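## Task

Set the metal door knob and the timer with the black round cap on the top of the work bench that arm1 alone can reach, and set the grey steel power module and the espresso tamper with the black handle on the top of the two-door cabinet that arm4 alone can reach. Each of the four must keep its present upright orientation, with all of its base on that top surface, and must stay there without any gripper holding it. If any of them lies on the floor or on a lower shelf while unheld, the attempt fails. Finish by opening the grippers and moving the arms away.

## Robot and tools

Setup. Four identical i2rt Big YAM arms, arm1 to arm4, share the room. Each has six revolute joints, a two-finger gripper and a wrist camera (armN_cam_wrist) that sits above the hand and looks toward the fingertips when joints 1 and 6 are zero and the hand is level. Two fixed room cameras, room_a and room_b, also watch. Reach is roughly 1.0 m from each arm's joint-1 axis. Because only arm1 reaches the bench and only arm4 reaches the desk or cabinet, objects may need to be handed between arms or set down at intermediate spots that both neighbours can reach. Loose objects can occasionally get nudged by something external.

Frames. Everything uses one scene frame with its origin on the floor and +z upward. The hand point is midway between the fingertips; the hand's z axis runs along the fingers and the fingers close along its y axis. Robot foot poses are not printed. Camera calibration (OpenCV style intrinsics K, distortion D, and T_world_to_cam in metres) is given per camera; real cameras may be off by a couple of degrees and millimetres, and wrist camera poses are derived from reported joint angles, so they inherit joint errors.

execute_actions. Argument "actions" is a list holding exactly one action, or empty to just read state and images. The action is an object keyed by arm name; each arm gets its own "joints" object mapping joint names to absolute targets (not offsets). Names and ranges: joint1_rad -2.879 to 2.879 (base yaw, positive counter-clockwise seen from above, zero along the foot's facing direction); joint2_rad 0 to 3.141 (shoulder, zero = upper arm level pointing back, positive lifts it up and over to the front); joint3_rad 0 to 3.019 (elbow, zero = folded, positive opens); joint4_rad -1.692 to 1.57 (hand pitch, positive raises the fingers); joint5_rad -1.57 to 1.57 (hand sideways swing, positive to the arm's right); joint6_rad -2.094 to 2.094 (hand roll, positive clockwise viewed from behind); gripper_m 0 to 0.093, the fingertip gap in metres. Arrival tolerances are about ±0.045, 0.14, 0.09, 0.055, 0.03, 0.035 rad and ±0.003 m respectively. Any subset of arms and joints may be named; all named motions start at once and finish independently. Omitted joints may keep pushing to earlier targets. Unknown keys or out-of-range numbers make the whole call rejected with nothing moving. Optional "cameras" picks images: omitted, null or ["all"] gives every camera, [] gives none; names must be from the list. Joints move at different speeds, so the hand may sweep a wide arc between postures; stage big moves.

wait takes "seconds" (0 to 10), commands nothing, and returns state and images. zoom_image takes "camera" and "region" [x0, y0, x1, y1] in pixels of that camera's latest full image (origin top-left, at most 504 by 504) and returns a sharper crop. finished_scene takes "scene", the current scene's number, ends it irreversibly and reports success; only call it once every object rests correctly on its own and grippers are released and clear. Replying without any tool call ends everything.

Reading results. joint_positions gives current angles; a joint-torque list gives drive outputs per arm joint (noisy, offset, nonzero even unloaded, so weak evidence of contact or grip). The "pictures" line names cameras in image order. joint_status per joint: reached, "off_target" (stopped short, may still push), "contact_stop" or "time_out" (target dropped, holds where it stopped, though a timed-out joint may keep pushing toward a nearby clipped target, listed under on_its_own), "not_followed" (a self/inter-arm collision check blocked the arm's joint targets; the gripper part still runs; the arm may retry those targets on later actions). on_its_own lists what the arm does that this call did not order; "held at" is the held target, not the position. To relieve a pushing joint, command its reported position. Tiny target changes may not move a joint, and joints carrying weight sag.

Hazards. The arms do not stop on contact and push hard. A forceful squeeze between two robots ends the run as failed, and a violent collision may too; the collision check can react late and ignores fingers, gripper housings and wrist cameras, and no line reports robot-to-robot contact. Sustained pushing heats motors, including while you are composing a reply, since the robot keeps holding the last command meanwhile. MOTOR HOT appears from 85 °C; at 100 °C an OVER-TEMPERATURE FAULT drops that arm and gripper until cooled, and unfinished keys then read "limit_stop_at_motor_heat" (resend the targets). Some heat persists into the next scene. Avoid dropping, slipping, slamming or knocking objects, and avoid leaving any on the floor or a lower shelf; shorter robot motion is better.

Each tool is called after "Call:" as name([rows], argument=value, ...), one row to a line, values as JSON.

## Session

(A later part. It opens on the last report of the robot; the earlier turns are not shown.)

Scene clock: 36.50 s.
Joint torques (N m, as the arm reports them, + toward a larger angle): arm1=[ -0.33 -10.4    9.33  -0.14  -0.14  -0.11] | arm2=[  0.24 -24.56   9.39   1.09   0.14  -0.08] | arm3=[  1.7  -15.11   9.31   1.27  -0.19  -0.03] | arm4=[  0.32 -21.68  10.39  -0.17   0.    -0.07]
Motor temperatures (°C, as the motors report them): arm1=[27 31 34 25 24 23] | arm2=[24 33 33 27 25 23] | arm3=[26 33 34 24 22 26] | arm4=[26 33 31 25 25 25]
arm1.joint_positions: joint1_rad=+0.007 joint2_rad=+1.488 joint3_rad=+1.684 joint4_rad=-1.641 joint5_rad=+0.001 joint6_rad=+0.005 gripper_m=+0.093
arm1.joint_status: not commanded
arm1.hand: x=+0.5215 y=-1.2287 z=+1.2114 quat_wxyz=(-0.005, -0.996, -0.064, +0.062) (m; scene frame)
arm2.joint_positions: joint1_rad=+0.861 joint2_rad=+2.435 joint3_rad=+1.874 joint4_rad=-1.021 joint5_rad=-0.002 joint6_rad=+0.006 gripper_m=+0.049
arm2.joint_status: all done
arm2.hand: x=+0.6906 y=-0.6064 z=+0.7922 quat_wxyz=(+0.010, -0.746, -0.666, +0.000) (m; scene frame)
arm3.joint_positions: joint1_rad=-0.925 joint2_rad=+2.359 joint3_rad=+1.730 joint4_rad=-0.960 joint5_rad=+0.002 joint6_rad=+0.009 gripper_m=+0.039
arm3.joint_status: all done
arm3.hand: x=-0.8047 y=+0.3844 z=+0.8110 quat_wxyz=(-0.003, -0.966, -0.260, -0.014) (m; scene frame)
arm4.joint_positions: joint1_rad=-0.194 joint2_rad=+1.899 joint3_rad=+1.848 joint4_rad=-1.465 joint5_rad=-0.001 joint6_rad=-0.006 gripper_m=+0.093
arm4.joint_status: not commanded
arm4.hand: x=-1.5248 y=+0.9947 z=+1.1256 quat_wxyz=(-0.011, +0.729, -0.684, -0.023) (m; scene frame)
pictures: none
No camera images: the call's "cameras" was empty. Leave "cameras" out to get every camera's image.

Call:
execute_actions([
  {"arm3":{"joints":{"joint2_rad":2.35,"gripper_m":0.093}},"arm2":{"joints":{"joint2_rad":2.43,"gripper_m":0.093}},"arm4":{"joints":{"joint2_rad":1.5,"joint3_rad":1.6,"joint4_rad":-1.6}}},
], cameras=[])

Call:
execute_actions([
  {"arm3":{"joints":{"joint2_rad":2.12,"joint4_rad":-1.17}},"arm2":{"joints":{"joint2_rad":2.2,"joint4_rad":-1.23}},"arm4":{"joints":{"joint1_rad":-0.9,"joint2_rad":1.1,"joint3_rad":1.2,"joint6_rad":-0.56}},"arm1":{"joints":{"joint1_rad":-0.6}}},
], cameras=[])

Call:
execute_actions([
  {"arm3":{"joints":{"joint1_rad":-1.42,"joint6_rad":-0.44}},"arm2":{"joints":{"joint1_rad":1.32,"joint3_rad":1.8,"joint4_rad":-1.17}},"arm4":{"joints":{"joint1_rad":-1.85}}},
], cameras=[])

Call:
execute_actions([
  {"arm3":{"joints":{"joint2_rad":2.2,"joint3_rad":1.71,"joint4_rad":-1.035}},"arm2":{"joints":{"joint3_rad":1.73,"joint4_rad":-1.075}},"arm4":{"joints":{"joint2_rad":2.1,"joint3_rad":2.0,"joint4_rad":-1.44}},"arm1":{"joints":{"joint1_rad":-1.21}}},
], cameras=["arm2_cam_wrist","arm3_cam_wrist"])

Call:
execute_actions([
  {"arm4":{"joints":{"joint2_rad":2.335,"joint4_rad":-1.205}},"arm1":{"joints":{"joint2_rad":2.117,"joint3_rad":1.72,"joint4_rad":-1.155}}},
], cameras=["arm1_cam_wrist","arm4_cam_wrist"])

Scene clock: 38.83 s.
Joint torques (N m, as the arm reports them, + toward a larger angle): arm1=[ -0.32 -10.4    9.32  -0.15  -0.14  -0.11] | arm2=[  0.47 -26.8    9.36   0.92   0.14  -0.06] | arm3=[  1.65 -18.18   9.29   1.15  -0.19  -0.03] | arm4=[  0.17 -14.39  10.35   0.    -0.01  -0.08]
Motor temperatures (°C, as the motors report them): arm1=[27 31 34 25 24 23] | arm2=[24 33 33 27 25 23] | arm3=[26 34 34 24 22 26] | arm4=[26 33 31 25 25 25]
arm1.joint_positions: joint1_rad=+0.007 joint2_rad=+1.488 joint3_rad=+1.684 joint4_rad=-1.641 joint5_rad=+0.001 joint6_rad=+0.005 gripper_m=+0.093
arm1.joint_status: not commanded
arm1.hand: x=+0.5215 y=-1.2287 z=+1.2114 quat_wxyz=(-0.005, -0.996, -0.064, +0.062) (m; scene frame)
arm2.joint_positions: joint1_rad=+0.861 joint2_rad=+2.433 joint3_rad=+1.874 joint4_rad=-1.021 joint5_rad=-0.002 joint6_rad=+0.006 gripper_m=+0.093
arm2.joint_status: all done
arm2.hand: x=+0.6906 y=-0.6068 z=+0.7932 quat_wxyz=(+0.009, -0.746, -0.666, +0.001) (m; scene frame)
arm3.joint_positions: joint1_rad=-0.925 joint2_rad=+2.359 joint3_rad=+1.730 joint4_rad=-0.960 joint5_rad=+0.002 joint6_rad=+0.009 gripper_m=+0.093
arm3.joint_status: all done
arm3.hand: x=-0.8047 y=+0.3844 z=+0.8110 quat_wxyz=(-0.003, -0.966, -0.260, -0.014) (m; scene frame)
arm4.joint_positions: joint1_rad=-0.194 joint2_rad=+1.494 joint3_rad=+1.601 joint4_rad=-1.587 joint5_rad=-0.001 joint6_rad=-0.006 gripper_m=+0.093
arm4.joint_status: all done
arm4.hand: x=-1.5151 y=+0.8554 z=+1.2339 quat_wxyz=(-0.023, +0.729, -0.684, -0.036) (m; scene frame)
pictures: none
No camera images: the call's "cameras" was empty. Leave "cameras" out to get every camera's image.

Scene clock: 40.40 s.
Joint torques (N m, as the arm reports them, + toward a larger angle): arm1=[  0.52 -10.39   9.33  -0.16  -0.14  -0.11] | arm2=[  0.8  -24.56   9.89  -0.11   0.14  -0.06] | arm3=[  1.54 -15.     9.64   0.62  -0.19  -0.02] | arm4=[ 0.41 -6.64 10.1  -0.04 -0.05 -0.2 ]
Motor temperatures (°C, as the motors report them): arm1=[27 31 35 25 24 23] | arm2=[24 33 33 27 25 23] | arm3=[26 34 34 24 22 26] | arm4=[26 32 31 25 25 25]
arm1.joint_positions: joint1_rad=-0.603 joint2_rad=+1.488 joint3_rad=+1.684 joint4_rad=-1.641 joint5_rad=+0.001 joint6_rad=+0.005 gripper_m=+0.093
arm1.joint_status: all done
arm1.hand: x=+0.5692 y=-0.9541 z=+1.2107 quat_wxyz=(+0.014, -0.969, +0.238, +0.060) (m; scene frame)
arm2.joint_positions: joint1_rad=+0.861 joint2_rad=+2.191 joint3_rad=+1.880 joint4_rad=-1.217 joint5_rad=-0.002 joint6_rad=+0.006 gripper_m=+0.093
arm2.joint_status: all done
arm2.hand: x=+0.6935 y=-0.6035 z=+0.9527 quat_wxyz=(-0.008, -0.745, -0.666, +0.020) (m; scene frame)
arm3.joint_positions: joint1_rad=-0.925 joint2_rad=+2.107 joint3_rad=+1.738 joint4_rad=-1.161 joint5_rad=+0.002 joint6_rad=+0.009 gripper_m=+0.093
arm3.joint_status: all done
arm3.hand: x=-0.8046 y=+0.3871 z=+0.9706 quat_wxyz=(-0.011, -0.966, -0.260, +0.015) (m; scene frame)
arm4.joint_positions: joint1_rad=-0.898 joint2_rad=+1.091 joint3_rad=+1.203 joint4_rad=-1.587 joint5_rad=+0.000 joint6_rad=-0.550 gripper_m=+0.093
arm4.joint_status: all done
arm4.hand: x=-1.3015 y=+0.6411 z=+1.2190 quat_wxyz=(-0.039, +0.672, -0.740, -0.011) (m; scene frame)
pictures: none
No camera images: the call's "cameras" was empty. Leave "cameras" out to get every camera's image.

Scene clock: 42.00 s.
Joint torques (N m, as the arm reports them, + toward a larger angle): arm1=[  0.54 -10.41   9.32  -0.15  -0.13  -0.11] | arm2=[  1.98 -24.16   7.51   0.84   0.13  -0.07] | arm3=[ -0.25 -15.29   9.74   0.51  -0.21  -0.02] | arm4=[ 0.41 -7.33 10.    0.   -0.04 -0.19]
Motor temperatures (°C, as the motors report them): arm1=[27 31 35 25 24 23] | arm2=[24 33 33 27 25 23] | arm3=[26 34 34 24 22 26] | arm4=[26 32 31 25 25 25]
arm1.joint_positions: joint1_rad=-0.603 joint2_rad=+1.488 joint3_rad=+1.684 joint4_rad=-1.641 joint5_rad=+0.001 joint6_rad=+0.005 gripper_m=+0.093
arm1.joint_status: not commanded
arm1.hand: x=+0.5692 y=-0.9541 z=+1.2107 quat_wxyz=(+0.014, -0.969, +0.238, +0.060) (m; scene frame)
arm2.joint_positions: joint1_rad=+1.312 joint2_rad=+2.192 joint3_rad=+1.808 joint4_rad=-1.178 joint5_rad=-0.001 joint6_rad=+0.006 gripper_m=+0.093
arm2.joint_status: all done
arm2.hand: x=+0.9848 y=-0.5514 z=+0.9218 quat_wxyz=(+0.004, -0.578, -0.816, +0.005) (m; scene frame)
arm3.joint_positions: joint1_rad=-1.413 joint2_rad=+2.107 joint3_rad=+1.738 joint4_rad=-1.161 joint5_rad=+0.001 joint6_rad=-0.430 gripper_m=+0.093
arm3.joint_status: all done
arm3.hand: x=-0.8927 y=+0.6835 z=+0.9669 quat_wxyz=(-0.001, -0.972, -0.236, +0.015) (m; scene frame)
arm4.joint_positions: joint1_rad=-1.848 joint2_rad=+1.093 joint3_rad=+1.203 joint4_rad=-1.587 joint5_rad=+0.000 joint6_rad=-0.552 gripper_m=+0.093
arm4.joint_status: all done
arm4.hand: x=-1.1781 y=+0.3852 z=+1.2188 quat_wxyz=(-0.037, +0.260, -0.965, +0.015) (m; scene frame)
pictures: none
No camera images: the call's "cameras" was empty. Leave "cameras" out to get every camera's image.

Scene clock: 43.87 s.
Joint torques (N m, as the arm reports them, + toward a larger angle): arm1=[  0.46 -10.44   9.33  -0.14  -0.13  -0.11] | arm2=[  2.03 -23.37   7.51   1.22   0.12  -0.05] | arm3=[ -0.04 -17.17   8.61   1.22  -0.21  -0.01] | arm4=[  0.09 -24.06  13.49   0.59  -0.04  -0.2 ]
Motor temperatures (°C, as the motors report them): arm1=[27 31 35 25 24 23] | arm2=[24 33 32 27 25 23] | arm3=[26 34 34 24 22 26] | arm4=[26 32 32 25 25 25]
arm1.joint_positions: joint1_rad=-1.213 joint2_rad=+1.488 joint3_rad=+1.684 joint4_rad=-1.641 joint5_rad=+0.001 joint6_rad=+0.005 gripper_m=+0.093
arm1.joint_status: all done
arm1.hand: x=+0.7654 y=-0.7565 z=+1.2106 quat_wxyz=(+0.032, -0.853, +0.518, +0.052) (m; scene frame)
arm2.joint_positions: joint1_rad=+1.312 joint2_rad=+2.191 joint3_rad=+1.736 joint4_rad=-1.090 joint5_rad=-0.001 joint6_rad=+0.006 gripper_m=+0.093
arm2.joint_status: all done
arm2.hand: x=+0.9820 y=-0.5445 z=+0.8972 quat_wxyz=(-0.003, -0.578, -0.816, +0.010) (m; scene frame)
arm3.joint_positions: joint1_rad=-1.413 joint2_rad=+2.209 joint3_rad=+1.695 joint4_rad=-1.046 joint5_rad=+0.001 joint6_rad=-0.430 gripper_m=+0.093
arm3.joint_status: all done
arm3.hand: x=-0.8892 y=+0.6830 z=+0.8897 quat_wxyz=(-0.004, -0.972, -0.236, +0.000) (m; scene frame)
arm4.joint_positions: joint1_rad=-1.848 joint2_rad=+2.096 joint3_rad=+1.963 joint4_rad=-1.448 joint5_rad=+0.000 joint6_rad=-0.552 gripper_m=+0.093
arm4.joint_status: all done
arm4.hand: x=-0.8447 y=+0.3752 z=+1.0465 quat_wxyz=(+0.013, +0.260, -0.965, +0.001) (m; scene frame)
pictures: arm2_cam_wrist, arm3_cam_wrist
camera_calibration (this result's frames):
arm2_cam_wrist: T_world_to_cam=[[-0.940192, -0.340444, 0.0116987, 0.728318], [-0.27324, 0.774217, 0.570901, 0.182533], [-0.203417, 0.53356, -0.820936, 1.34948], [0, 0, 0, 1]] pos_world=[1.00914, -0.613394, 0.995104]
arm3_cam_wrist: T_world_to_cam=[[-0.460303, 0.887659, -0.013509, -1.00171], [0.719783, 0.38207, 0.579599, -0.131935], [0.519647, 0.257068, -0.81479, 1.13727], [0, 0, 0, 1]] pos_world=[-0.957105, 0.64723, 0.989573]
Images, in order (width x height): arm2_cam_wrist 504x504, arm3_cam_wrist 504x504.

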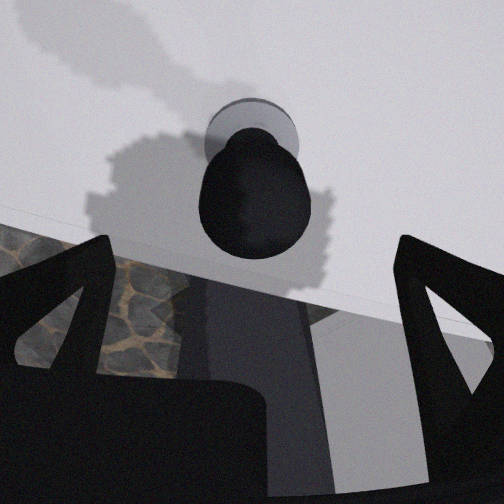

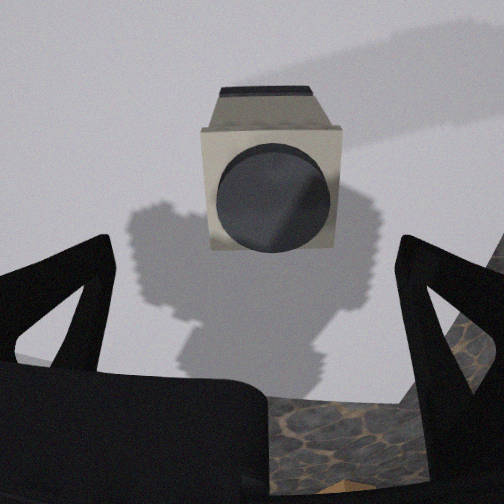

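Scene clock: 45.23 s.
Joint torques (N m, as the arm reports them, + toward a larger angle): arm1=[  0.39 -21.61   9.17   0.3   -0.13  -0.11] | arm2=[  1.81 -24.29   7.44   1.2    0.07  -0.06] | arm3=[  0.14 -17.49   8.59   1.29  -0.21  -0.02] | arm4=[  0.19 -25.7   10.98   0.89  -0.04  -0.21]
Motor temperatures (°C, as the motors report them): arm1=[27 31 35 25 24 23] | arm2=[24 33 32 27 25 23] | arm3=[26 34 34 24 22 26] | arm4=[26 32 32 25 25 25]
arm1.joint_positions: joint1_rad=-1.213 joint2_rad=+2.131 joint3_rad=+1.693 joint4_rad=-1.166 joint5_rad=+0.001 joint6_rad=+0.005 gripper_m=+0.093
arm1.joint_status: all done
arm1.hand: x=+0.6939 y=-0.6208 z=+0.8737 quat_wxyz=(-0.009, -0.855, +0.519, -0.016) (m; scene frame)
arm2.joint_positions: joint1_rad=+1.312 joint2_rad=+2.191 joint3_rad=+1.736 joint4_rad=-1.090 joint5_rad=-0.001 joint6_rad=+0.006 gripper_m=+0.093
arm2.joint_status: not commanded
arm2.hand: x=+0.9820 y=-0.5445 z=+0.8972 quat_wxyz=(-0.003, -0.578, -0.816, +0.010) (m; scene frame)
arm3.joint_positions: joint1_rad=-1.413 joint2_rad=+2.209 joint3_rad=+1.695 joint4_rad=-1.046 joint5_rad=+0.001 joint6_rad=-0.430 gripper_m=+0.093
arm3.joint_status: not commanded
arm3.hand: x=-0.8892 y=+0.6830 z=+0.8897 quat_wxyz=(-0.004, -0.972, -0.236, +0.000) (m; scene frame)
arm4.joint_positions: joint1_rad=-1.848 joint2_rad=+2.326 joint3_rad=+1.983 joint4_rad=-1.221 joint5_rad=+0.000 joint6_rad=-0.552 gripper_m=+0.093
arm4.joint_status: all done
arm4.hand: x=-0.8014 y=+0.3728 z=+0.9031 quat_wxyz=(+0.005, +0.260, -0.965, +0.003) (m; scene frame)
pictures: arm1_cam_wrist, arm4_cam_wrist
camera_calibration (this result's frames):
arm1_cam_wrist: T_world_to_cam=[[0.883331, 0.468662, 0.00910108, -0.332612], [0.364365, -0.698708, 0.615666, -1.21875], [0.294899, -0.540521, -0.787954, 0.270205], [0, 0, 0, 1]] pos_world=[0.658193, -0.549616, 0.96628]
arm4_cam_wrist: T_world_to_cam=[[0.507587, -0.861562, -0.00813565, 0.738037], [-0.686315, -0.410013, 0.600717, -0.936966], [-0.520891, -0.299332, -0.79942, 0.538529], [0, 0, 0, 1]] pos_world=[-0.737157, 0.412896, 0.999367]
Images, in order (width x height): arm1_cam_wrist 504x504, arm4_cam_wrist 504x504.

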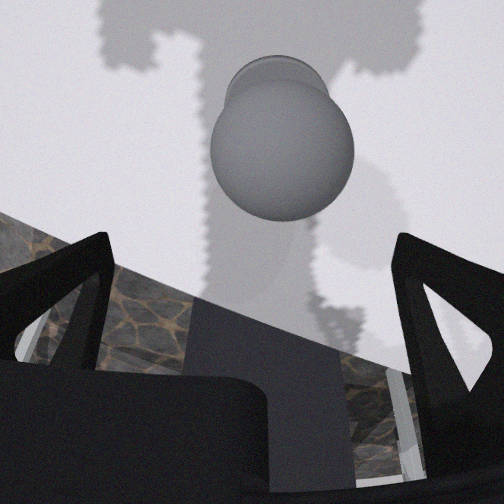

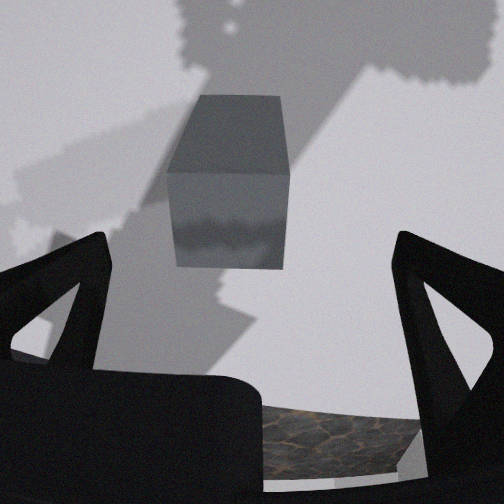

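Call:
execute_actions([
  {"arm1":{"joints":{"joint1_rad":-1.24,"joint2_rad":2.24,"joint3_rad":1.655,"joint4_rad":-0.977}},"arm2":{"joints":{"joint2_rad":2.285,"joint3_rad":1.68,"joint4_rad":-0.966}},"arm3":{"joints":{"joint2_rad":2.315,"joint3_rad":1.76,"joint4_rad":-0.965}},"arm4":{"joints":{"joint1_rad":-1.83,"joint2_rad":2.395,"joint3_rad":1.905,"joint4_rad":-1.073}}},
], cameras=["arm1_cam_wrist","arm2_cam_wrist","arm3_cam_wrist","arm4_cam_wrist"])

Scene clock: 46.93 s.
Joint torques (N m, as the arm reports them, + toward a larger angle): arm1=[ -0.99 -19.92   6.85   0.4   -0.13  -0.11] | arm2=[  2.05 -25.05   7.21   1.13   0.11  -0.06] | arm3=[  0.01 -17.62   9.71   1.18  -0.19  -0.03] | arm4=[  0.1  -26.15   9.12   0.82  -0.03  -0.19]
Motor temperatures (°C, as the motors report them): arm1=[27 32 35 25 24 23] | arm2=[24 34 32 27 25 23] | arm3=[26 34 34 24 22 26] | arm4=[26 33 32 25 25 25]
arm1.joint_positions: joint1_rad=-1.227 joint2_rad=+2.227 joint3_rad=+1.660 joint4_rad=-0.989 joint5_rad=+0.001 joint6_rad=+0.005 gripper_m=+0.093
arm1.joint_status: all done
arm1.hand: x=+0.6955 y=-0.6045 z=+0.8038 quat_wxyz=(+0.003, -0.851, +0.525, +0.004) (m; scene frame)
arm2.joint_positions: joint1_rad=+1.312 joint2_rad=+2.287 joint3_rad=+1.681 joint4_rad=-0.981 joint5_rad=-0.001 joint6_rad=+0.006 gripper_m=+0.093
arm2.joint_status: all done
arm2.hand: x=+0.9757 y=-0.5302 z=+0.8201 quat_wxyz=(+0.014, -0.578, -0.816, -0.002) (m; scene frame)
arm3.joint_positions: joint1_rad=-1.413 joint2_rad=+2.321 joint3_rad=+1.728 joint4_rad=-0.974 joint5_rad=+0.001 joint6_rad=-0.430 gripper_m=+0.093
arm3.joint_status: all done
arm3.hand: x=-0.8983 y=+0.6820 z=+0.8306 quat_wxyz=(-0.005, -0.972, -0.236, -0.004) (m; scene frame)
arm4.joint_positions: joint1_rad=-1.834 joint2_rad=+2.391 joint3_rad=+1.900 joint4_rad=-1.088 joint5_rad=+0.000 joint6_rad=-0.552 gripper_m=+0.093
arm4.joint_status: all done
arm4.hand: x=-0.8147 y=+0.3821 z=+0.8312 quat_wxyz=(+0.012, +0.267, -0.964, +0.001) (m; scene frame)
pictures: arm1_cam_wrist, arm2_cam_wrist, arm3_cam_wrist, arm4_cam_wrist
camera_calibration (this result's frames):
arm1_cam_wrist: T_world_to_cam=[[0.890043, 0.455783, 0.00924819, -0.353538], [0.367281, -0.728941, 0.577711, -1.15471], [0.270052, -0.510791, -0.816189, 0.281368], [0, 0, 0, 1]] pos_world=[0.662784, -0.53686, 0.900009]
arm2_cam_wrist: T_world_to_cam=[[-0.940225, -0.340358, 0.0115891, 0.728361], [-0.264542, 0.751371, 0.604532, 0.165538], [-0.214465, 0.565331, -0.796496, 1.28488], [0, 0, 0, 1]] pos_world=[1.00418, -0.602857, 0.914885]
arm3_cam_wrist: T_world_to_cam=[[-0.460251, 0.887632, -0.0167058, -1.00312], [0.715317, 0.381917, 0.585201, -0.0993485], [0.525823, 0.257389, -0.810716, 1.09608], [0, 0, 0, 1]] pos_world=[-0.966965, 0.646222, 0.929991]
arm4_cam_wrist: T_world_to_cam=[[0.51939, -0.854379, -0.0164491, 0.765971], [-0.671199, -0.419795, 0.610953, -0.891523], [-0.52889, -0.306282, -0.791496, 0.466465], [0, 0, 0, 1]] pos_world=[-0.749519, 0.423043, 0.926483]
Images, in order (width x height): arm1_cam_wrist 504x504, arm2_cam_wrist 504x504, arm3_cam_wrist 504x504, arm4_cam_wrist 504x504.

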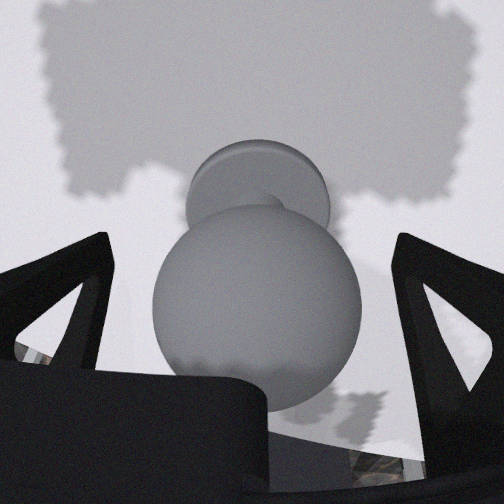

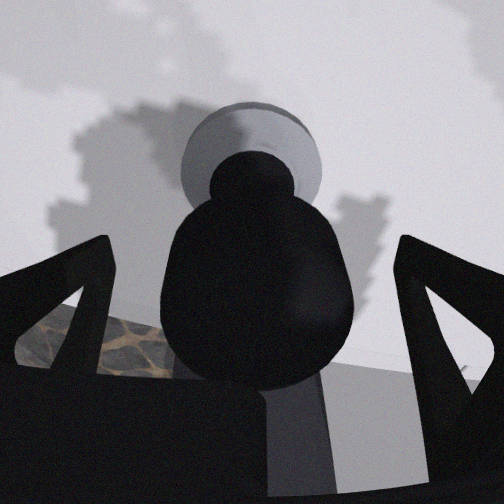

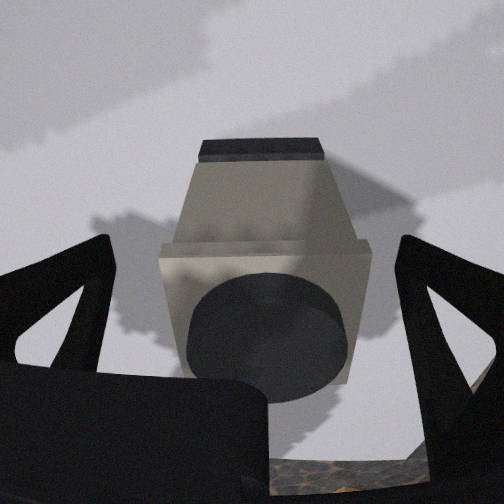

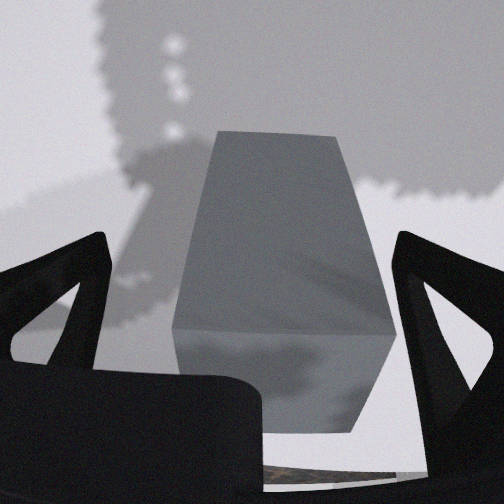

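Call:
execute_actions([
  {"arm1":{"joints":{"joint3_rad":1.62,"joint4_rad":-0.96}},"arm2":{"joints":{"joint4_rad":-0.94}},"arm3":{"joints":{"joint2_rad":2.365,"joint4_rad":-0.93}},"arm4":{"joints":{"gripper_m":0}}},
], cameras=[])

Call:
execute_actions([
  {"arm1":{"joints":{"gripper_m":0}},"arm2":{"joints":{"gripper_m":0}},"arm3":{"joints":{"gripper_m":0}},"arm4":{"joints":{"joint2_rad":2.2,"joint4_rad":-1.27}}},
], cameras=["arm1_cam_wrist","arm2_cam_wrist","arm3_cam_wrist","arm4_cam_wrist"])

Scene clock: 47.93 s.
Joint torques (N m, as the arm reports them, + toward a larger angle): arm1=[ -0.91 -19.76   6.22   0.39  -0.13  -0.11] | arm2=[  1.76 -25.23   7.12   1.24   0.09  -0.07] | arm3=[ -0.05 -16.66   9.46   1.32  -0.21  -0.03] | arm4=[  0.61 -26.22   9.24   0.76  -0.08  -0.2 ]
Motor temperatures (°C, as the motors report them): arm1=[27 32 34 25 24 23] | arm2=[24 34 32 27 25 23] | arm3=[26 34 34 24 22 26] | arm4=[26 33 32 25 25 25]
arm1.joint_positions: joint1_rad=-1.227 joint2_rad=+2.227 joint3_rad=+1.631 joint4_rad=-0.971 joint5_rad=+0.001 joint6_rad=+0.005 gripper_m=+0.093
arm1.joint_status: all done
arm1.hand: x=+0.6995 y=-0.6123 z=+0.7947 quat_wxyz=(+0.001, -0.851, +0.525, +0.000) (m; scene frame)
arm2.joint_positions: joint1_rad=+1.312 joint2_rad=+2.287 joint3_rad=+1.681 joint4_rad=-0.955 joint5_rad=-0.001 joint6_rad=+0.006 gripper_m=+0.093
arm2.joint_status: all done
arm2.hand: x=+0.9779 y=-0.5362 z=+0.8200 quat_wxyz=(+0.003, -0.578, -0.816, +0.005) (m; scene frame)
arm3.joint_positions: joint1_rad=-1.413 joint2_rad=+2.355 joint3_rad=+1.728 joint4_rad=-0.942 joint5_rad=+0.001 joint6_rad=-0.430 gripper_m=+0.093
arm3.joint_status: all done
arm3.hand: x=-0.8979 y=+0.6818 z=+0.8094 quat_wxyz=(-0.005, -0.972, -0.236, -0.004) (m; scene frame)
arm4.joint_positions: joint1_rad=-1.834 joint2_rad=+2.391 joint3_rad=+1.900 joint4_rad=-1.086 joint5_rad=+0.000 joint6_rad=-0.553 gripper_m=+0.039
arm4.joint_status: gripper_m off_target (ended at +0.039, target +0.000)
arm4.hand: x=-0.8142 y=+0.3822 z=+0.8312 quat_wxyz=(+0.012, +0.268, -0.963, +0.001) (m; scene frame)
pictures: none
No camera images: the call's "cameras" was empty. Leave "cameras" out to get every camera's image.

Scene clock: 49.27 s.
Joint torques (N m, as the arm reports them, + toward a larger angle): arm1=[ -0.87 -19.65   6.24   0.37  -0.13  -0.11] | arm2=[  1.86 -25.04   7.16   1.33   0.04  -0.08] | arm3=[  0.03 -16.57   9.48   1.21  -0.18   0.  ] | arm4=[  0.69 -25.62  11.22  -0.28  -0.06  -0.2 ]
Motor temperatures (°C, as the motors report them): arm1=[27 32 34 25 24 23] | arm2=[24 34 32 27 25 23] | arm3=[26 34 34 24 22 26] | arm4=[26 33 32 25 25 25]
arm1.joint_positions: joint1_rad=-1.227 joint2_rad=+2.227 joint3_rad=+1.631 joint4_rad=-0.971 joint5_rad=+0.000 joint6_rad=+0.005 gripper_m=+0.051
arm1.joint_status: gripper_m off_target (ended at +0.051, target +0.000)
arm1.hand: x=+0.6994 y=-0.6124 z=+0.7947 quat_wxyz=(+0.000, -0.851, +0.525, +0.000) (m; scene frame)
arm2.joint_positions: joint1_rad=+1.312 joint2_rad=+2.287 joint3_rad=+1.681 joint4_rad=-0.953 joint5_rad=+0.000 joint6_rad=+0.006 gripper_m=+0.044
arm2.joint_status: gripper_m off_target (ended at +0.044, target +0.000)
arm2.hand: x=+0.9778 y=-0.5365 z=+0.8200 quat_wxyz=(+0.003, -0.578, -0.816, +0.006) (m; scene frame)
arm3.joint_positions: joint1_rad=-1.413 joint2_rad=+2.355 joint3_rad=+1.728 joint4_rad=-0.941 joint5_rad=+0.000 joint6_rad=-0.431 gripper_m=+0.044
arm3.joint_status: gripper_m off_target (ended at +0.044, target +0.000)
arm3.hand: x=-0.8981 y=+0.6817 z=+0.8094 quat_wxyz=(-0.005, -0.972, -0.236, -0.004) (m; scene frame)
arm4.joint_positions: joint1_rad=-1.834 joint2_rad=+2.198 joint3_rad=+1.888 joint4_rad=-1.254 joint5_rad=+0.000 joint6_rad=-0.553 gripper_m=+0.039
arm4.joint_status: all done
arm4.hand: x=-0.8282 y=+0.3835 z=+0.9535 quat_wxyz=(+0.005, +0.268, -0.964, +0.003) (m; scene frame)
pictures: arm1_cam_wrist, arm2_cam_wrist, arm3_cam_wrist, arm4_cam_wrist
camera_calibration (this result's frames):
arm1_cam_wrist: T_world_to_cam=[[0.890002, 0.45587, 0.00884547, -0.352975], [0.364551, -0.723103, 0.586707, -1.15826], [0.273858, -0.518946, -0.809751, 0.256093], [0, 0, 0, 1]] pos_world=[0.666258, -0.543729, 0.890049]
arm2_cam_wrist: T_world_to_cam=[[-0.940191, -0.340407, 0.0128044, 0.727091], [-0.269631, 0.766629, 0.582735, 0.201926], [-0.208183, 0.54443, -0.812561, 1.28466], [0, 0, 0, 1]] pos_world=[1.00549, -0.606701, 0.916883]
arm3_cam_wrist: T_world_to_cam=[[-0.460914, 0.887268, -0.017722, -1.0026], [0.714563, 0.382893, 0.585486, -0.0885629], [0.526268, 0.257195, -0.810489, 1.07918], [0, 0, 0, 1]] pos_world=[-0.96677, 0.645925, 0.908751]
arm4_cam_wrist: T_world_to_cam=[[0.520356, -0.853916, -0.0075371, 0.768251], [-0.680283, -0.419851, 0.600783, -0.972488], [-0.516183, -0.307494, -0.799377, 0.575011], [0, 0, 0, 1]] pos_world=[-0.764521, 0.424534, 1.04969]
Images, in order (width x height): arm1_cam_wrist 504x504, arm2_cam_wrist 504x504, arm3_cam_wrist 504x504, arm4_cam_wrist 504x504.

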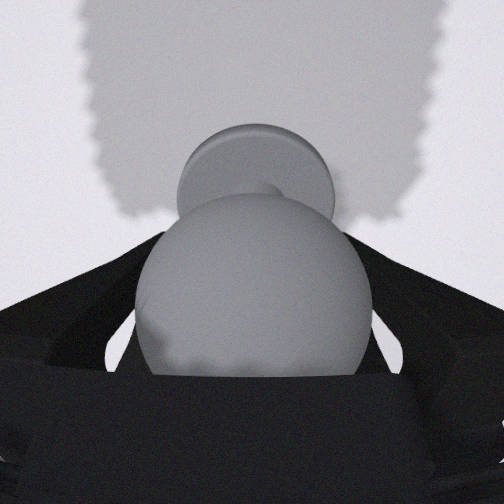

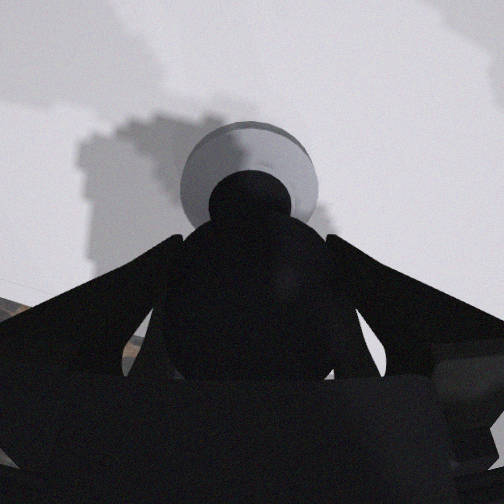

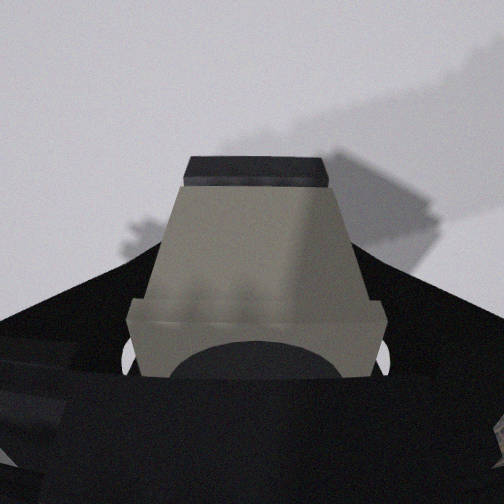

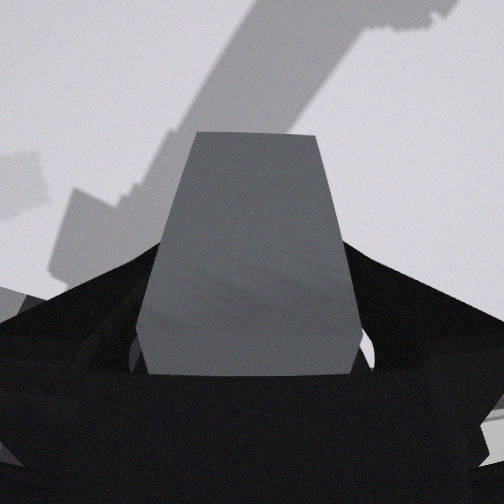

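Call:
execute_actions([
  {"arm1":{"joints":{"joint2_rad":1.75,"joint4_rad":-1.44}},"arm2":{"joints":{"joint2_rad":1.95,"joint4_rad":-1.29}},"arm3":{"joints":{"joint2_rad":1.65,"joint4_rad":-1.64}},"arm4":{"joints":{"joint2_rad":1.55,"joint3_rad":1.45,"joint4_rad":-1.46}}},
], cameras=[])

Call:
execute_actions([
  {"arm1":{"joints":{"joint1_rad":1.3,"joint2_rad":1.95,"joint4_rad":-1.24}},"arm2":{"joints":{"joint1_rad":-1.33,"joint3_rad":1.57,"joint4_rad":-1.17}},"arm3":{"joints":{"joint1_rad":0.15,"joint6_rad":0}},"arm4":{"joints":{"joint1_rad":0.62,"joint2_rad":1.9,"joint4_rad":-1.1,"joint6_rad":0}}},
], cameras=[])

Call:
execute_actions([
  {"arm1":{"joints":{"joint2_rad":2.17,"joint4_rad":-0.98}},"arm2":{"joints":{"joint2_rad":2.17,"joint4_rad":-0.92}},"arm3":{"joints":{"joint1_rad":0.8,"joint2_rad":2.05,"joint4_rad":-1.22}},"arm4":{"joints":{"joint2_rad":2.13,"joint4_rad":-0.82}}},
], cameras=["arm1_cam_wrist","arm4_cam_wrist","room_b"])

Scene clock: 51.53 s.
Joint torques (N m, as the arm reports them, + toward a larger angle): arm1=[ -0.9  -15.29   8.92  -0.37  -0.13  -0.11] | arm2=[  1.55 -23.82   9.75  -0.35   0.05  -0.06] | arm3=[  0.25 -11.31   9.59   0.61  -0.19  -0.02] | arm4=[  0.71 -15.7   10.61  -0.13  -0.07  -0.19]
Motor temperatures (°C, as the motors report them): arm1=[27 33 34 25 24 23] | arm2=[24 34 32 27 25 23] | arm3=[26 34 34 24 22 26] | arm4=[26 33 32 25 25 25]
arm1.joint_positions: joint1_rad=-1.227 joint2_rad=+1.743 joint3_rad=+1.608 joint4_rad=-1.431 joint5_rad=+0.000 joint6_rad=+0.005 gripper_m=+0.051
arm1.joint_status: all done
arm1.hand: x=+0.7399 y=-0.6921 z=+1.0612 quat_wxyz=(+0.001, -0.851, +0.525, +0.000) (m; scene frame)
arm2.joint_positions: joint1_rad=+1.312 joint2_rad=+1.971 joint3_rad=+1.661 joint4_rad=-1.277 joint5_rad=+0.000 joint6_rad=+0.006 gripper_m=+0.044
arm2.joint_status: all done
arm2.hand: x=+0.9650 y=-0.4935 z=+1.0031 quat_wxyz=(+0.014, -0.578, -0.816, -0.001) (m; scene frame)
arm3.joint_positions: joint1_rad=-1.413 joint2_rad=+1.658 joint3_rad=+1.745 joint4_rad=-1.634 joint5_rad=+0.000 joint6_rad=-0.431 gripper_m=+0.044
arm3.joint_status: all done
arm3.hand: x=-0.7652 y=+0.6916 z=+1.2199 quat_wxyz=(-0.003, -0.972, -0.236, +0.007) (m; scene frame)
arm4.joint_positions: joint1_rad=-1.834 joint2_rad=+1.550 joint3_rad=+1.445 joint4_rad=-1.448 joint5_rad=+0.000 joint6_rad=-0.553 gripper_m=+0.039
arm4.joint_status: all done
arm4.hand: x=-1.0237 y=+0.3873 z=+1.1461 quat_wxyz=(-0.001, +0.268, -0.964, +0.005) (m; scene frame)
pictures: none
No camera images: the call's "cameras" was empty. Leave "cameras" out to get every camera's image.

Scene clock: 53.97 s.
Joint torques (N m, as the arm reports them, + toward a larger angle): arm1=[ -0.74 -21.38   8.43  -0.28  -0.07  -0.11] | arm2=[  2.25 -22.39   8.46   0.35  -0.1   -0.06] | arm3=[  0.25 -11.3    9.66   0.66  -0.02   0.16] | arm4=[  0.93 -21.65   9.57   0.38   0.02  -0.04]
Motor temperatures (°C, as the motors report them): arm1=[27 33 34 25 24 23] | arm2=[24 34 32 27 25 23] | arm3=[26 34 35 24 22 26] | arm4=[26 33 31 25 25 25]
arm1.joint_positions: joint1_rad=+1.312 joint2_rad=+1.980 joint3_rad=+1.608 joint4_rad=-1.235 joint5_rad=-0.001 joint6_rad=+0.005 gripper_m=+0.051
arm1.joint_status: all done
arm1.hand: x=+0.9055 y=-1.7445 z=+0.9362 quat_wxyz=(+0.010, -0.753, -0.657, -0.014) (m; scene frame)
arm2.joint_positions: joint1_rad=-1.342 joint2_rad=+1.967 joint3_rad=+1.567 joint4_rad=-1.166 joint5_rad=+0.002 joint6_rad=+0.006 gripper_m=+0.044
arm2.joint_status: all done
arm2.hand: x=+0.3341 y=+0.4571 z=+0.9850 quat_wxyz=(+0.001, -0.932, +0.364, +0.010) (m; scene frame)
arm3.joint_positions: joint1_rad=+0.155 joint2_rad=+1.660 joint3_rad=+1.745 joint4_rad=-1.634 joint5_rad=-0.002 joint6_rad=-0.010 gripper_m=+0.044
arm3.joint_status: all done
arm3.hand: x=-0.2350 y=+0.2056 z=+1.2299 quat_wxyz=(-0.016, -0.688, -0.725, +0.006) (m; scene frame)
arm4.joint_positions: joint1_rad=+0.626 joint2_rad=+1.915 joint3_rad=+1.445 joint4_rad=-1.100 joint5_rad=-0.001 joint6_rad=-0.009 gripper_m=+0.039
arm4.joint_status: all done
arm4.hand: x=-1.9186 y=+0.7455 z=+0.9766 quat_wxyz=(+0.007, +0.942, -0.335, -0.006) (m; scene frame)
pictures: none
No camera images: the call's "cameras" was empty. Leave "cameras" out to get every camera's image.

Scene clock: 55.63 s.
Joint torques (N m, as the arm reports them, + toward a larger angle): arm1=[ -0.74 -22.23   7.81   0.37  -0.07  -0.11] | arm2=[  2.18 -24.87   8.13   1.27   0.07  -0.05] | arm3=[  0.59 -19.01  10.48   1.16  -0.07   0.14] | arm4=[  0.23 -23.5    9.41   1.     0.01  -0.05]
Motor temperatures (°C, as the motors report them): arm1=[27 34 34 25 24 23] | arm2=[24 34 32 27 25 23] | arm3=[26 34 35 24 22 26] | arm4=[26 34 31 25 25 25]
arm1.joint_positions: joint1_rad=+1.312 joint2_rad=+2.190 joint3_rad=+1.608 joint4_rad=-0.991 joint5_rad=-0.001 joint6_rad=+0.005 gripper_m=+0.051
arm1.joint_status: all done
arm1.hand: x=+0.9014 y=-1.7782 z=+0.8135 quat_wxyz=(-0.001, -0.753, -0.657, -0.001) (m; scene frame)
arm2.joint_positions: joint1_rad=-1.341 joint2_rad=+2.194 joint3_rad=+1.558 joint4_rad=-0.934 joint5_rad=+0.000 joint6_rad=+0.005 gripper_m=+0.043
arm2.joint_status: all done
arm2.hand: x=+0.3150 y=+0.4715 z=+0.8515 quat_wxyz=(-0.001, -0.932, +0.363, +0.008) (m; scene frame)
arm3.joint_positions: joint1_rad=+0.796 joint2_rad=+2.092 joint3_rad=+1.729 joint4_rad=-1.228 joint5_rad=-0.001 joint6_rad=-0.007 gripper_m=+0.044
arm3.joint_status: all done
arm3.hand: x=+0.1389 y=+0.2309 z=+0.9899 quat_wxyz=(+0.001, -0.425, -0.905, -0.004) (m; scene frame)
arm4.joint_positions: joint1_rad=+0.626 joint2_rad=+2.139 joint3_rad=+1.432 joint4_rad=-0.836 joint5_rad=-0.001 joint6_rad=-0.009 gripper_m=+0.039
arm4.joint_status: all done
arm4.hand: x=-1.9405 y=+0.7612 z=+0.8510 quat_wxyz=(+0.002, +0.942, -0.335, -0.019) (m; scene frame)
pictures: arm1_cam_wrist, arm4_cam_wrist, room_b
camera_calibration (this result's frames):
arm1_cam_wrist: T_world_to_cam=[[-0.991715, 0.128384, 0.00438402, 1.11605], [0.106535, 0.802911, 0.586501, 0.860423], [0.0717772, 0.582109, -0.809937, 1.75122], [0, 0, 0, 1]] pos_world=[0.889436, -1.85353, 0.908849]
arm4_cam_wrist: T_world_to_cam=[[0.626396, 0.77901, -0.0277846, 0.648914], [0.653691, -0.505543, 0.563129, 1.17681], [0.424637, -0.370905, -0.825902, 1.93155], [0, 0, 0, 1]] pos_world=[-1.99595, 0.805839, 0.95061]
Images, in order (width x height): arm1_cam_wrist 504x504, arm4_cam_wrist 504x504, room_b 896x504.

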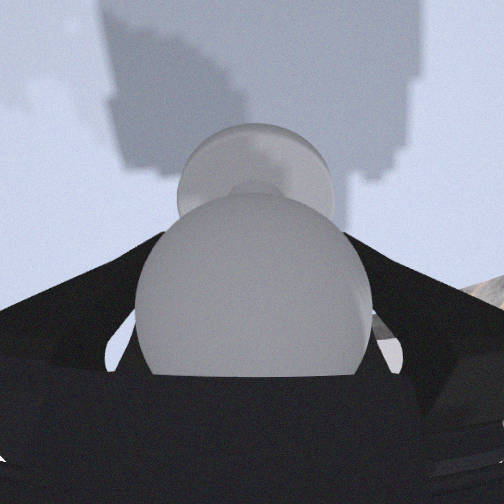

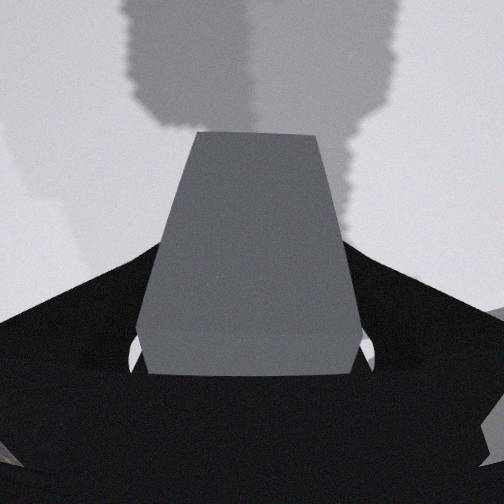

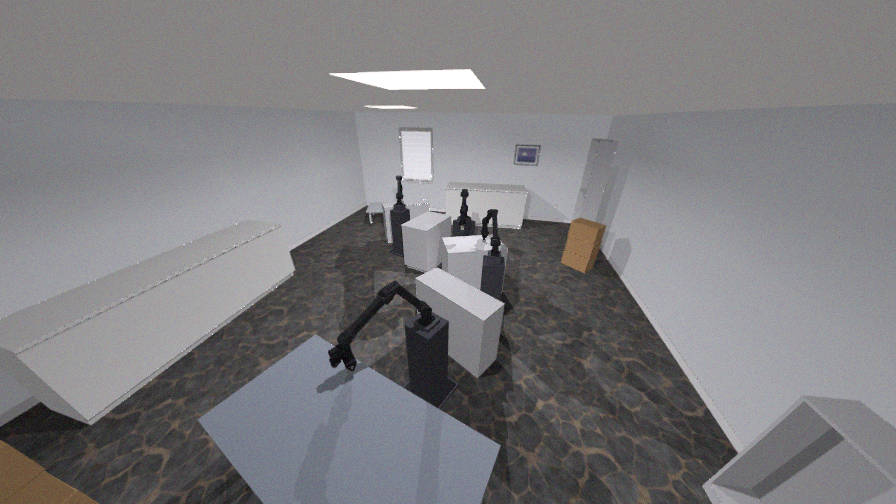

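Call:
execute_actions([
  {"arm1":{"joints":{"joint2_rad":2.25,"joint4_rad":-0.96}},"arm2":{"joints":{"joint2_rad":2.25}},"arm3":{"joints":{"joint2_rad":2.31,"joint4_rad":-0.93}},"arm4":{"joints":{"joint2_rad":2.19}}},
], cameras=[])

Call:
execute_actions([
  {"arm1":{"joints":{"joint2_rad":2.27}},"arm2":{"joints":{"joint2_rad":2.27}},"arm3":{"joints":{"joint2_rad":2.41}},"arm4":{"joints":{"joint2_rad":2.24}}},
], cameras=[])

Scene clock: 56.93 s.
Joint torques (N m, as the arm reports them, + toward a larger angle): arm1=[ -0.73 -18.13   7.62   0.24  -0.07  -0.11] | arm2=[  2.55 -21.21   7.91   0.86   0.05  -0.07] | arm3=[  0.95 -20.46   9.58   1.34  -0.04   0.14] | arm4=[  0.29 -22.38   8.89   0.85   0.01  -0.04]
Motor temperatures (°C, as the motors report them): arm1=[27 34 34 25 24 23] | arm2=[24 34 32 27 25 23] | arm3=[26 35 35 24 22 26] | arm4=[26 34 31 25 25 25]
arm1.joint_positions: joint1_rad=+1.312 joint2_rad=+2.223 joint3_rad=+1.608 joint4_rad=-0.968 joint5_rad=-0.001 joint6_rad=+0.005 gripper_m=+0.051
arm1.joint_status: all done
arm1.hand: x=+0.9015 y=-1.7776 z=+0.7939 quat_wxyz=(+0.002, -0.753, -0.657, -0.005) (m; scene frame)
arm2.joint_positions: joint1_rad=-1.341 joint2_rad=+2.222 joint3_rad=+1.558 joint4_rad=-0.929 joint5_rad=+0.000 joint6_rad=+0.005 gripper_m=+0.043
arm2.joint_status: all done
arm2.hand: x=+0.3184 y=+0.4684 z=+0.8352 quat_wxyz=(-0.005, -0.932, +0.363, -0.003) (m; scene frame)
arm3.joint_positions: joint1_rad=+0.796 joint2_rad=+2.353 joint3_rad=+1.730 joint4_rad=-0.942 joint5_rad=-0.001 joint6_rad=-0.007 gripper_m=+0.044
arm3.joint_status: all done
arm3.hand: x=+0.1582 y=+0.2084 z=+0.8288 quat_wxyz=(-0.010, -0.425, -0.905, +0.002) (m; scene frame)
arm4.joint_positions: joint1_rad=+0.626 joint2_rad=+2.190 joint3_rad=+1.432 joint4_rad=-0.834 joint5_rad=-0.001 joint6_rad=-0.009 gripper_m=+0.039
arm4.joint_status: all done
arm4.hand: x=-1.9323 y=+0.7537 z=+0.8224 quat_wxyz=(+0.011, +0.942, -0.335, +0.004) (m; scene frame)
pictures: none
No camera images: the call's "cameras" was empty. Leave "cameras" out to get every camera's image.

Scene clock: 57.67 s.
Joint torques (N m, as the arm reports them, + toward a larger angle): arm1=[ -0.72 -16.37   7.62   0.24  -0.07  -0.11] | arm2=[  2.42 -18.59   8.01   0.85   0.05  -0.06] | arm3=[  0.71 -15.71   9.26   1.21  -0.07   0.14] | arm4=[  0.21 -20.01   8.51   0.63   0.01  -0.04]
Motor temperatures (°C, as the motors report them): arm1=[27 34 34 25 24 23] | arm2=[24 34 32 27 25 23] | arm3=[26 35 35 24 22 26] | arm4=[26 34 31 25 25 25]
arm1.joint_positions: joint1_rad=+1.312 joint2_rad=+2.223 joint3_rad=+1.608 joint4_rad=-0.968 joint5_rad=-0.001 joint6_rad=+0.005 gripper_m=+0.051
arm1.joint_status: all done
arm1.hand: x=+0.9015 y=-1.7776 z=+0.7939 quat_wxyz=(+0.002, -0.753, -0.657, -0.005) (m; scene frame)
arm2.joint_positions: joint1_rad=-1.341 joint2_rad=+2.222 joint3_rad=+1.558 joint4_rad=-0.929 joint5_rad=+0.000 joint6_rad=+0.005 gripper_m=+0.043
arm2.joint_status: all done
arm2.hand: x=+0.3184 y=+0.4684 z=+0.8352 quat_wxyz=(-0.005, -0.932, +0.363, -0.003) (m; scene frame)
arm3.joint_positions: joint1_rad=+0.796 joint2_rad=+2.387 joint3_rad=+1.731 joint4_rad=-0.939 joint5_rad=-0.001 joint6_rad=-0.007 gripper_m=+0.044
arm3.joint_status: all done
arm3.hand: x=+0.1538 y=+0.2140 z=+0.8080 quat_wxyz=(+0.003, -0.426, -0.905, -0.005) (m; scene frame)
arm4.joint_positions: joint1_rad=+0.626 joint2_rad=+2.215 joint3_rad=+1.434 joint4_rad=-0.830 joint5_rad=+0.000 joint6_rad=-0.009 gripper_m=+0.039
arm4.joint_status: all done
arm4.hand: x=-1.9294 y=+0.7512 z=+0.8093 quat_wxyz=(+0.013, +0.942, -0.335, +0.013) (m; scene frame)
pictures: none
No camera images: the call's "cameras" was empty. Leave "cameras" out to get every camera's image.

Call:
execute_actions([
  {"arm1":{"joints":{"joint2_rad":2.223,"gripper_m":0.093}},"arm2":{"joints":{"joint2_rad":2.222,"gripper_m":0.093}},"arm3":{"joints":{"joint2_rad":2.387,"gripper_m":0.093}},"arm4":{"joints":{"joint2_rad":2.215,"gripper_m":0.093}}},
], cameras=[])

Call:
execute_actions([
  {"arm1":{"joints":{"joint2_rad":1.9,"joint4_rad":-1.28}},"arm2":{"joints":{"joint2_rad":1.45,"joint4_rad":-1.62}},"arm3":{"joints":{"joint2_rad":1.5,"joint4_rad":-1.68}},"arm4":{"joints":{"joint2_rad":1.9,"joint4_rad":-1.1}}},
])

Scene clock: 59.50 s.
Joint torques (N m, as the arm reports them, + toward a larger angle): arm1=[ -0.78 -20.67   7.61   0.24  -0.07  -0.11] | arm2=[  2.52 -24.14   7.68   1.     0.04  -0.06] | arm3=[  1.18 -17.38   9.25   1.11  -0.07   0.12] | arm4=[  0.42 -22.61   8.55   0.63   0.    -0.05]
Motor temperatures (°C, as the motors report them): arm1=[27 34 34 25 24 23] | arm2=[24 34 32 27 25 23] | arm3=[26 35 35 24 22 26] | arm4=[26 34 31 25 25 25]
arm1.joint_positions: joint1_rad=+1.312 joint2_rad=+2.223 joint3_rad=+1.608 joint4_rad=-0.968 joint5_rad=-0.001 joint6_rad=+0.005 gripper_m=+0.093
arm1.joint_status: all done
arm1.hand: x=+0.9015 y=-1.7776 z=+0.7939 quat_wxyz=(+0.002, -0.753, -0.657, -0.005) (m; scene frame)
arm2.joint_positions: joint1_rad=-1.341 joint2_rad=+2.221 joint3_rad=+1.558 joint4_rad=-0.929 joint5_rad=+0.000 joint6_rad=+0.005 gripper_m=+0.093
arm2.joint_status: all done
arm2.hand: x=+0.3182 y=+0.4685 z=+0.8359 quat_wxyz=(-0.005, -0.932, +0.363, -0.002) (m; scene frame)
arm3.joint_positions: joint1_rad=+0.796 joint2_rad=+2.387 joint3_rad=+1.731 joint4_rad=-0.939 joint5_rad=-0.001 joint6_rad=-0.007 gripper_m=+0.093
arm3.joint_status: all done
arm3.hand: x=+0.1538 y=+0.2139 z=+0.8080 quat_wxyz=(+0.003, -0.426, -0.905, -0.004) (m; scene frame)
arm4.joint_positions: joint1_rad=+0.626 joint2_rad=+2.215 joint3_rad=+1.434 joint4_rad=-0.830 joint5_rad=-0.001 joint6_rad=-0.009 gripper_m=+0.093
arm4.joint_status: all done
arm4.hand: x=-1.9294 y=+0.7512 z=+0.8093 quat_wxyz=(+0.014, +0.942, -0.335, +0.013) (m; scene frame)
pictures: none
No camera images: the call's "cameras" was empty. Leave "cameras" out to get every camera's image.

Scene clock: 61.17 s.
Joint torques (N m, as the arm reports them, + toward a larger angle): arm1=[ -0.74 -15.34   8.81  -0.36  -0.07  -0.11] | arm2=[  2.71 -12.55   9.88   0.09   0.02  -0.07] | arm3=[ 0.99 -7.77  9.03  0.86 -0.04  0.13] | arm4=[  0.37 -18.46  10.15  -0.18  -0.01  -0.05]
Motor temperatures (°C, as the motors report them): arm1=[27 34 34 25 24 23] | arm2=[24 34 32 27 25 23] | arm3=[26 35 35 24 22 26] | arm4=[26 34 31 25 25 25]
arm1.joint_positions: joint1_rad=+1.312 joint2_rad=+1.876 joint3_rad=+1.608 joint4_rad=-1.269 joint5_rad=-0.001 joint6_rad=+0.005 gripper_m=+0.093
arm1.joint_status: all done
arm1.hand: x=+0.9060 y=-1.7397 z=+0.9941 quat_wxyz=(-0.013, -0.753, -0.657, +0.013) (m; scene frame)
arm2.joint_positions: joint1_rad=-1.341 joint2_rad=+1.448 joint3_rad=+1.558 joint4_rad=-1.607 joint5_rad=+0.000 joint6_rad=+0.005 gripper_m=+0.093
arm2.joint_status: all done
arm2.hand: x=+0.4432 y=+0.3594 z=+1.2352 quat_wxyz=(+0.012, -0.931, +0.363, +0.042) (m; scene frame)
arm3.joint_positions: joint1_rad=+0.796 joint2_rad=+1.497 joint3_rad=+1.752 joint4_rad=-1.674 joint5_rad=-0.001 joint6_rad=-0.007 gripper_m=+0.093
arm3.joint_status: all done
arm3.hand: x=+0.0381 y=+0.3521 z=+1.3106 quat_wxyz=(-0.077, -0.424, -0.902, +0.034) (m; scene frame)
arm4.joint_positions: joint1_rad=+0.626 joint2_rad=+1.890 joint3_rad=+1.439 joint4_rad=-1.085 joint5_rad=-0.001 joint6_rad=-0.009 gripper_m=+0.093
arm4.joint_status: all done
arm4.hand: x=-1.9207 y=+0.7477 z=+0.9878 quat_wxyz=(+0.001, +0.942, -0.335, -0.022) (m; scene frame)
pictures: arm1_cam_wrist, arm2_cam_wrist, arm3_cam_wrist, arm4_cam_wrist, room_a, room_b
camera_calibration (this result's frames):
arm1_cam_wrist: T_world_to_cam=[[-0.991683, 0.128629, 0.0044647, 1.11523], [0.109313, 0.823443, 0.55677, 0.785753], [0.0679402, 0.552627, -0.830655, 1.84756], [0, 0, 0, 1]] pos_world=[0.894536, -1.81148, 1.09222]
arm2_cam_wrist: T_world_to_cam=[[0.669955, 0.742352, -0.00855324, -0.552247], [0.640955, -0.572556, 0.511229, -0.704976], [0.374615, -0.347983, -0.859402, 1.14329], [0, 0, 0, 1]] pos_world=[0.393546, 0.404167, 1.33822]
arm3_cam_wrist: T_world_to_cam=[[-0.768686, -0.639552, -0.00975435, 0.269076], [-0.578347, 0.688447, 0.43767, -0.789365], [-0.273198, 0.342072, -0.899083, 1.1941], [0, 0, 0, 1]] pos_world=[0.0765322, 0.307056, 1.4217]
arm4_cam_wrist: T_world_to_cam=[[0.626957, 0.778574, -0.0273457, 0.651804], [0.655588, -0.508308, 0.558416, 1.09038], [0.420868, -0.36803, -0.829111, 2.02494], [0, 0, 0, 1]] pos_world=[-1.97572, 0.792009, 1.08784]
Images, in order (width x height): arm1_cam_wrist 504x504, arm2_cam_wrist 504x504, arm3_cam_wrist 504x504, arm4_cam_wrist 504x504, room_a 896x504, room_b 896x504.

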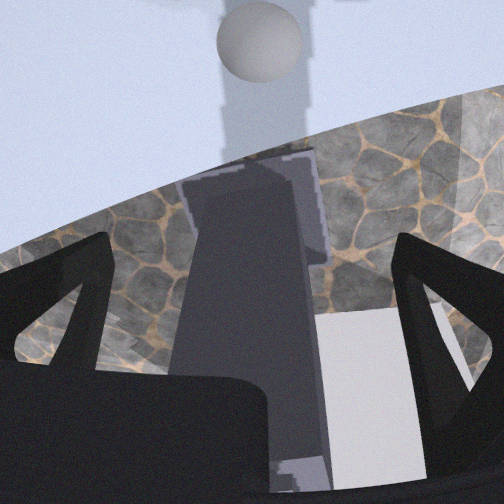

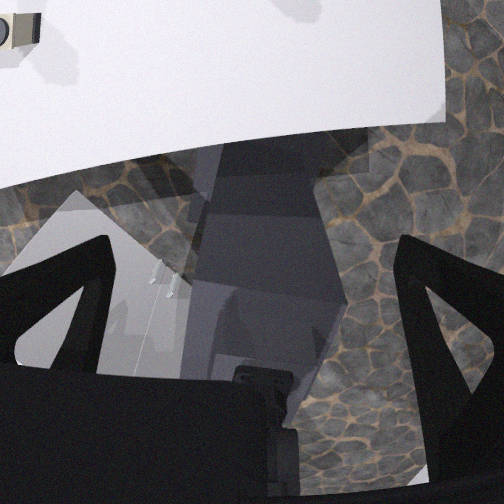

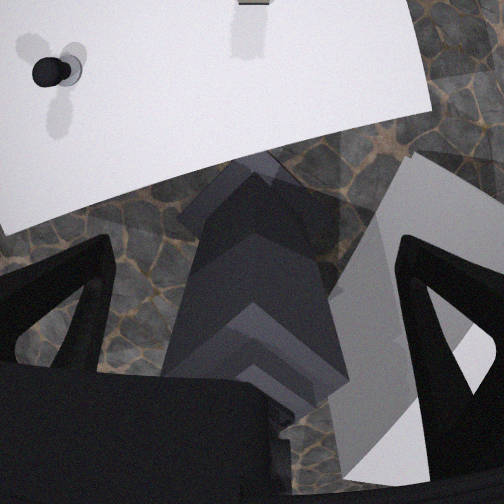

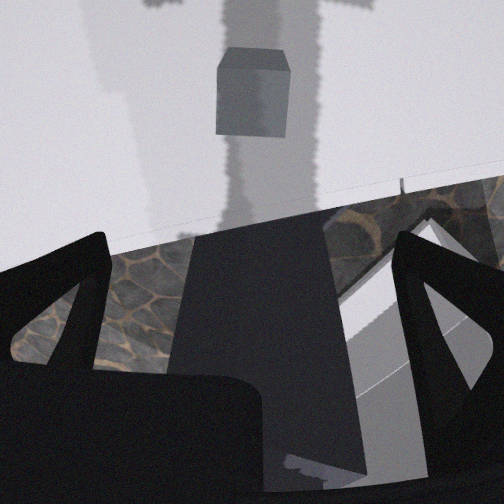

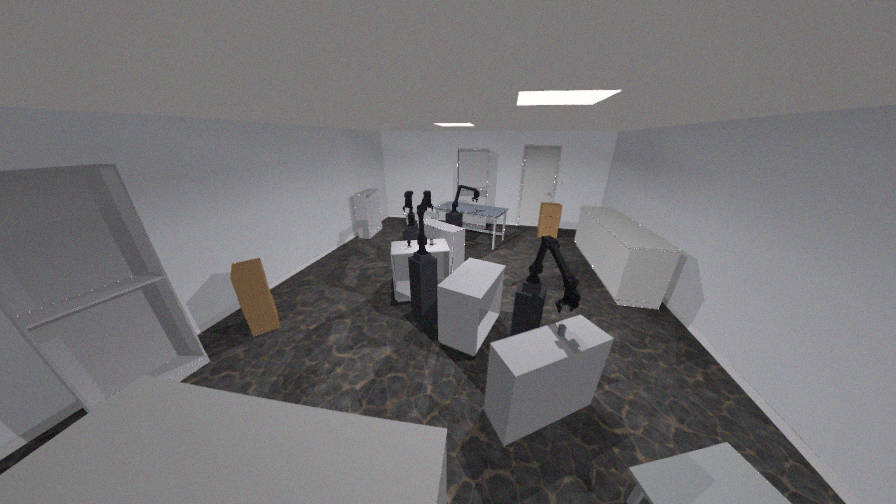

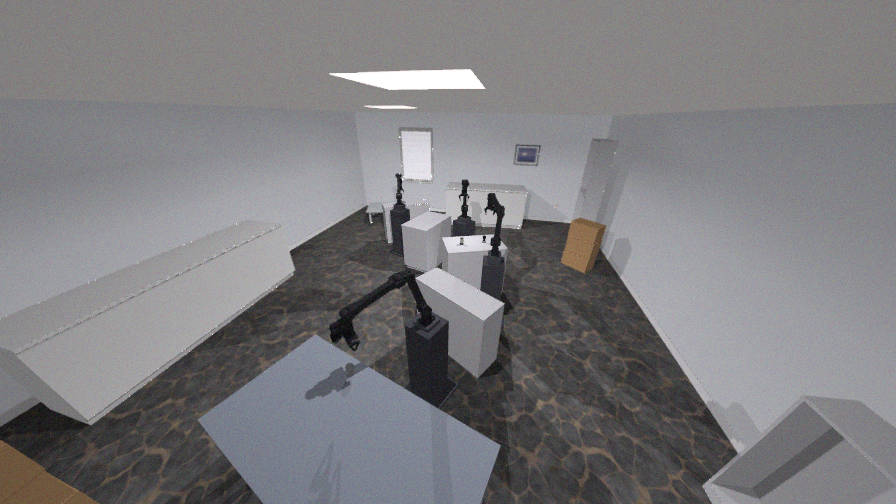

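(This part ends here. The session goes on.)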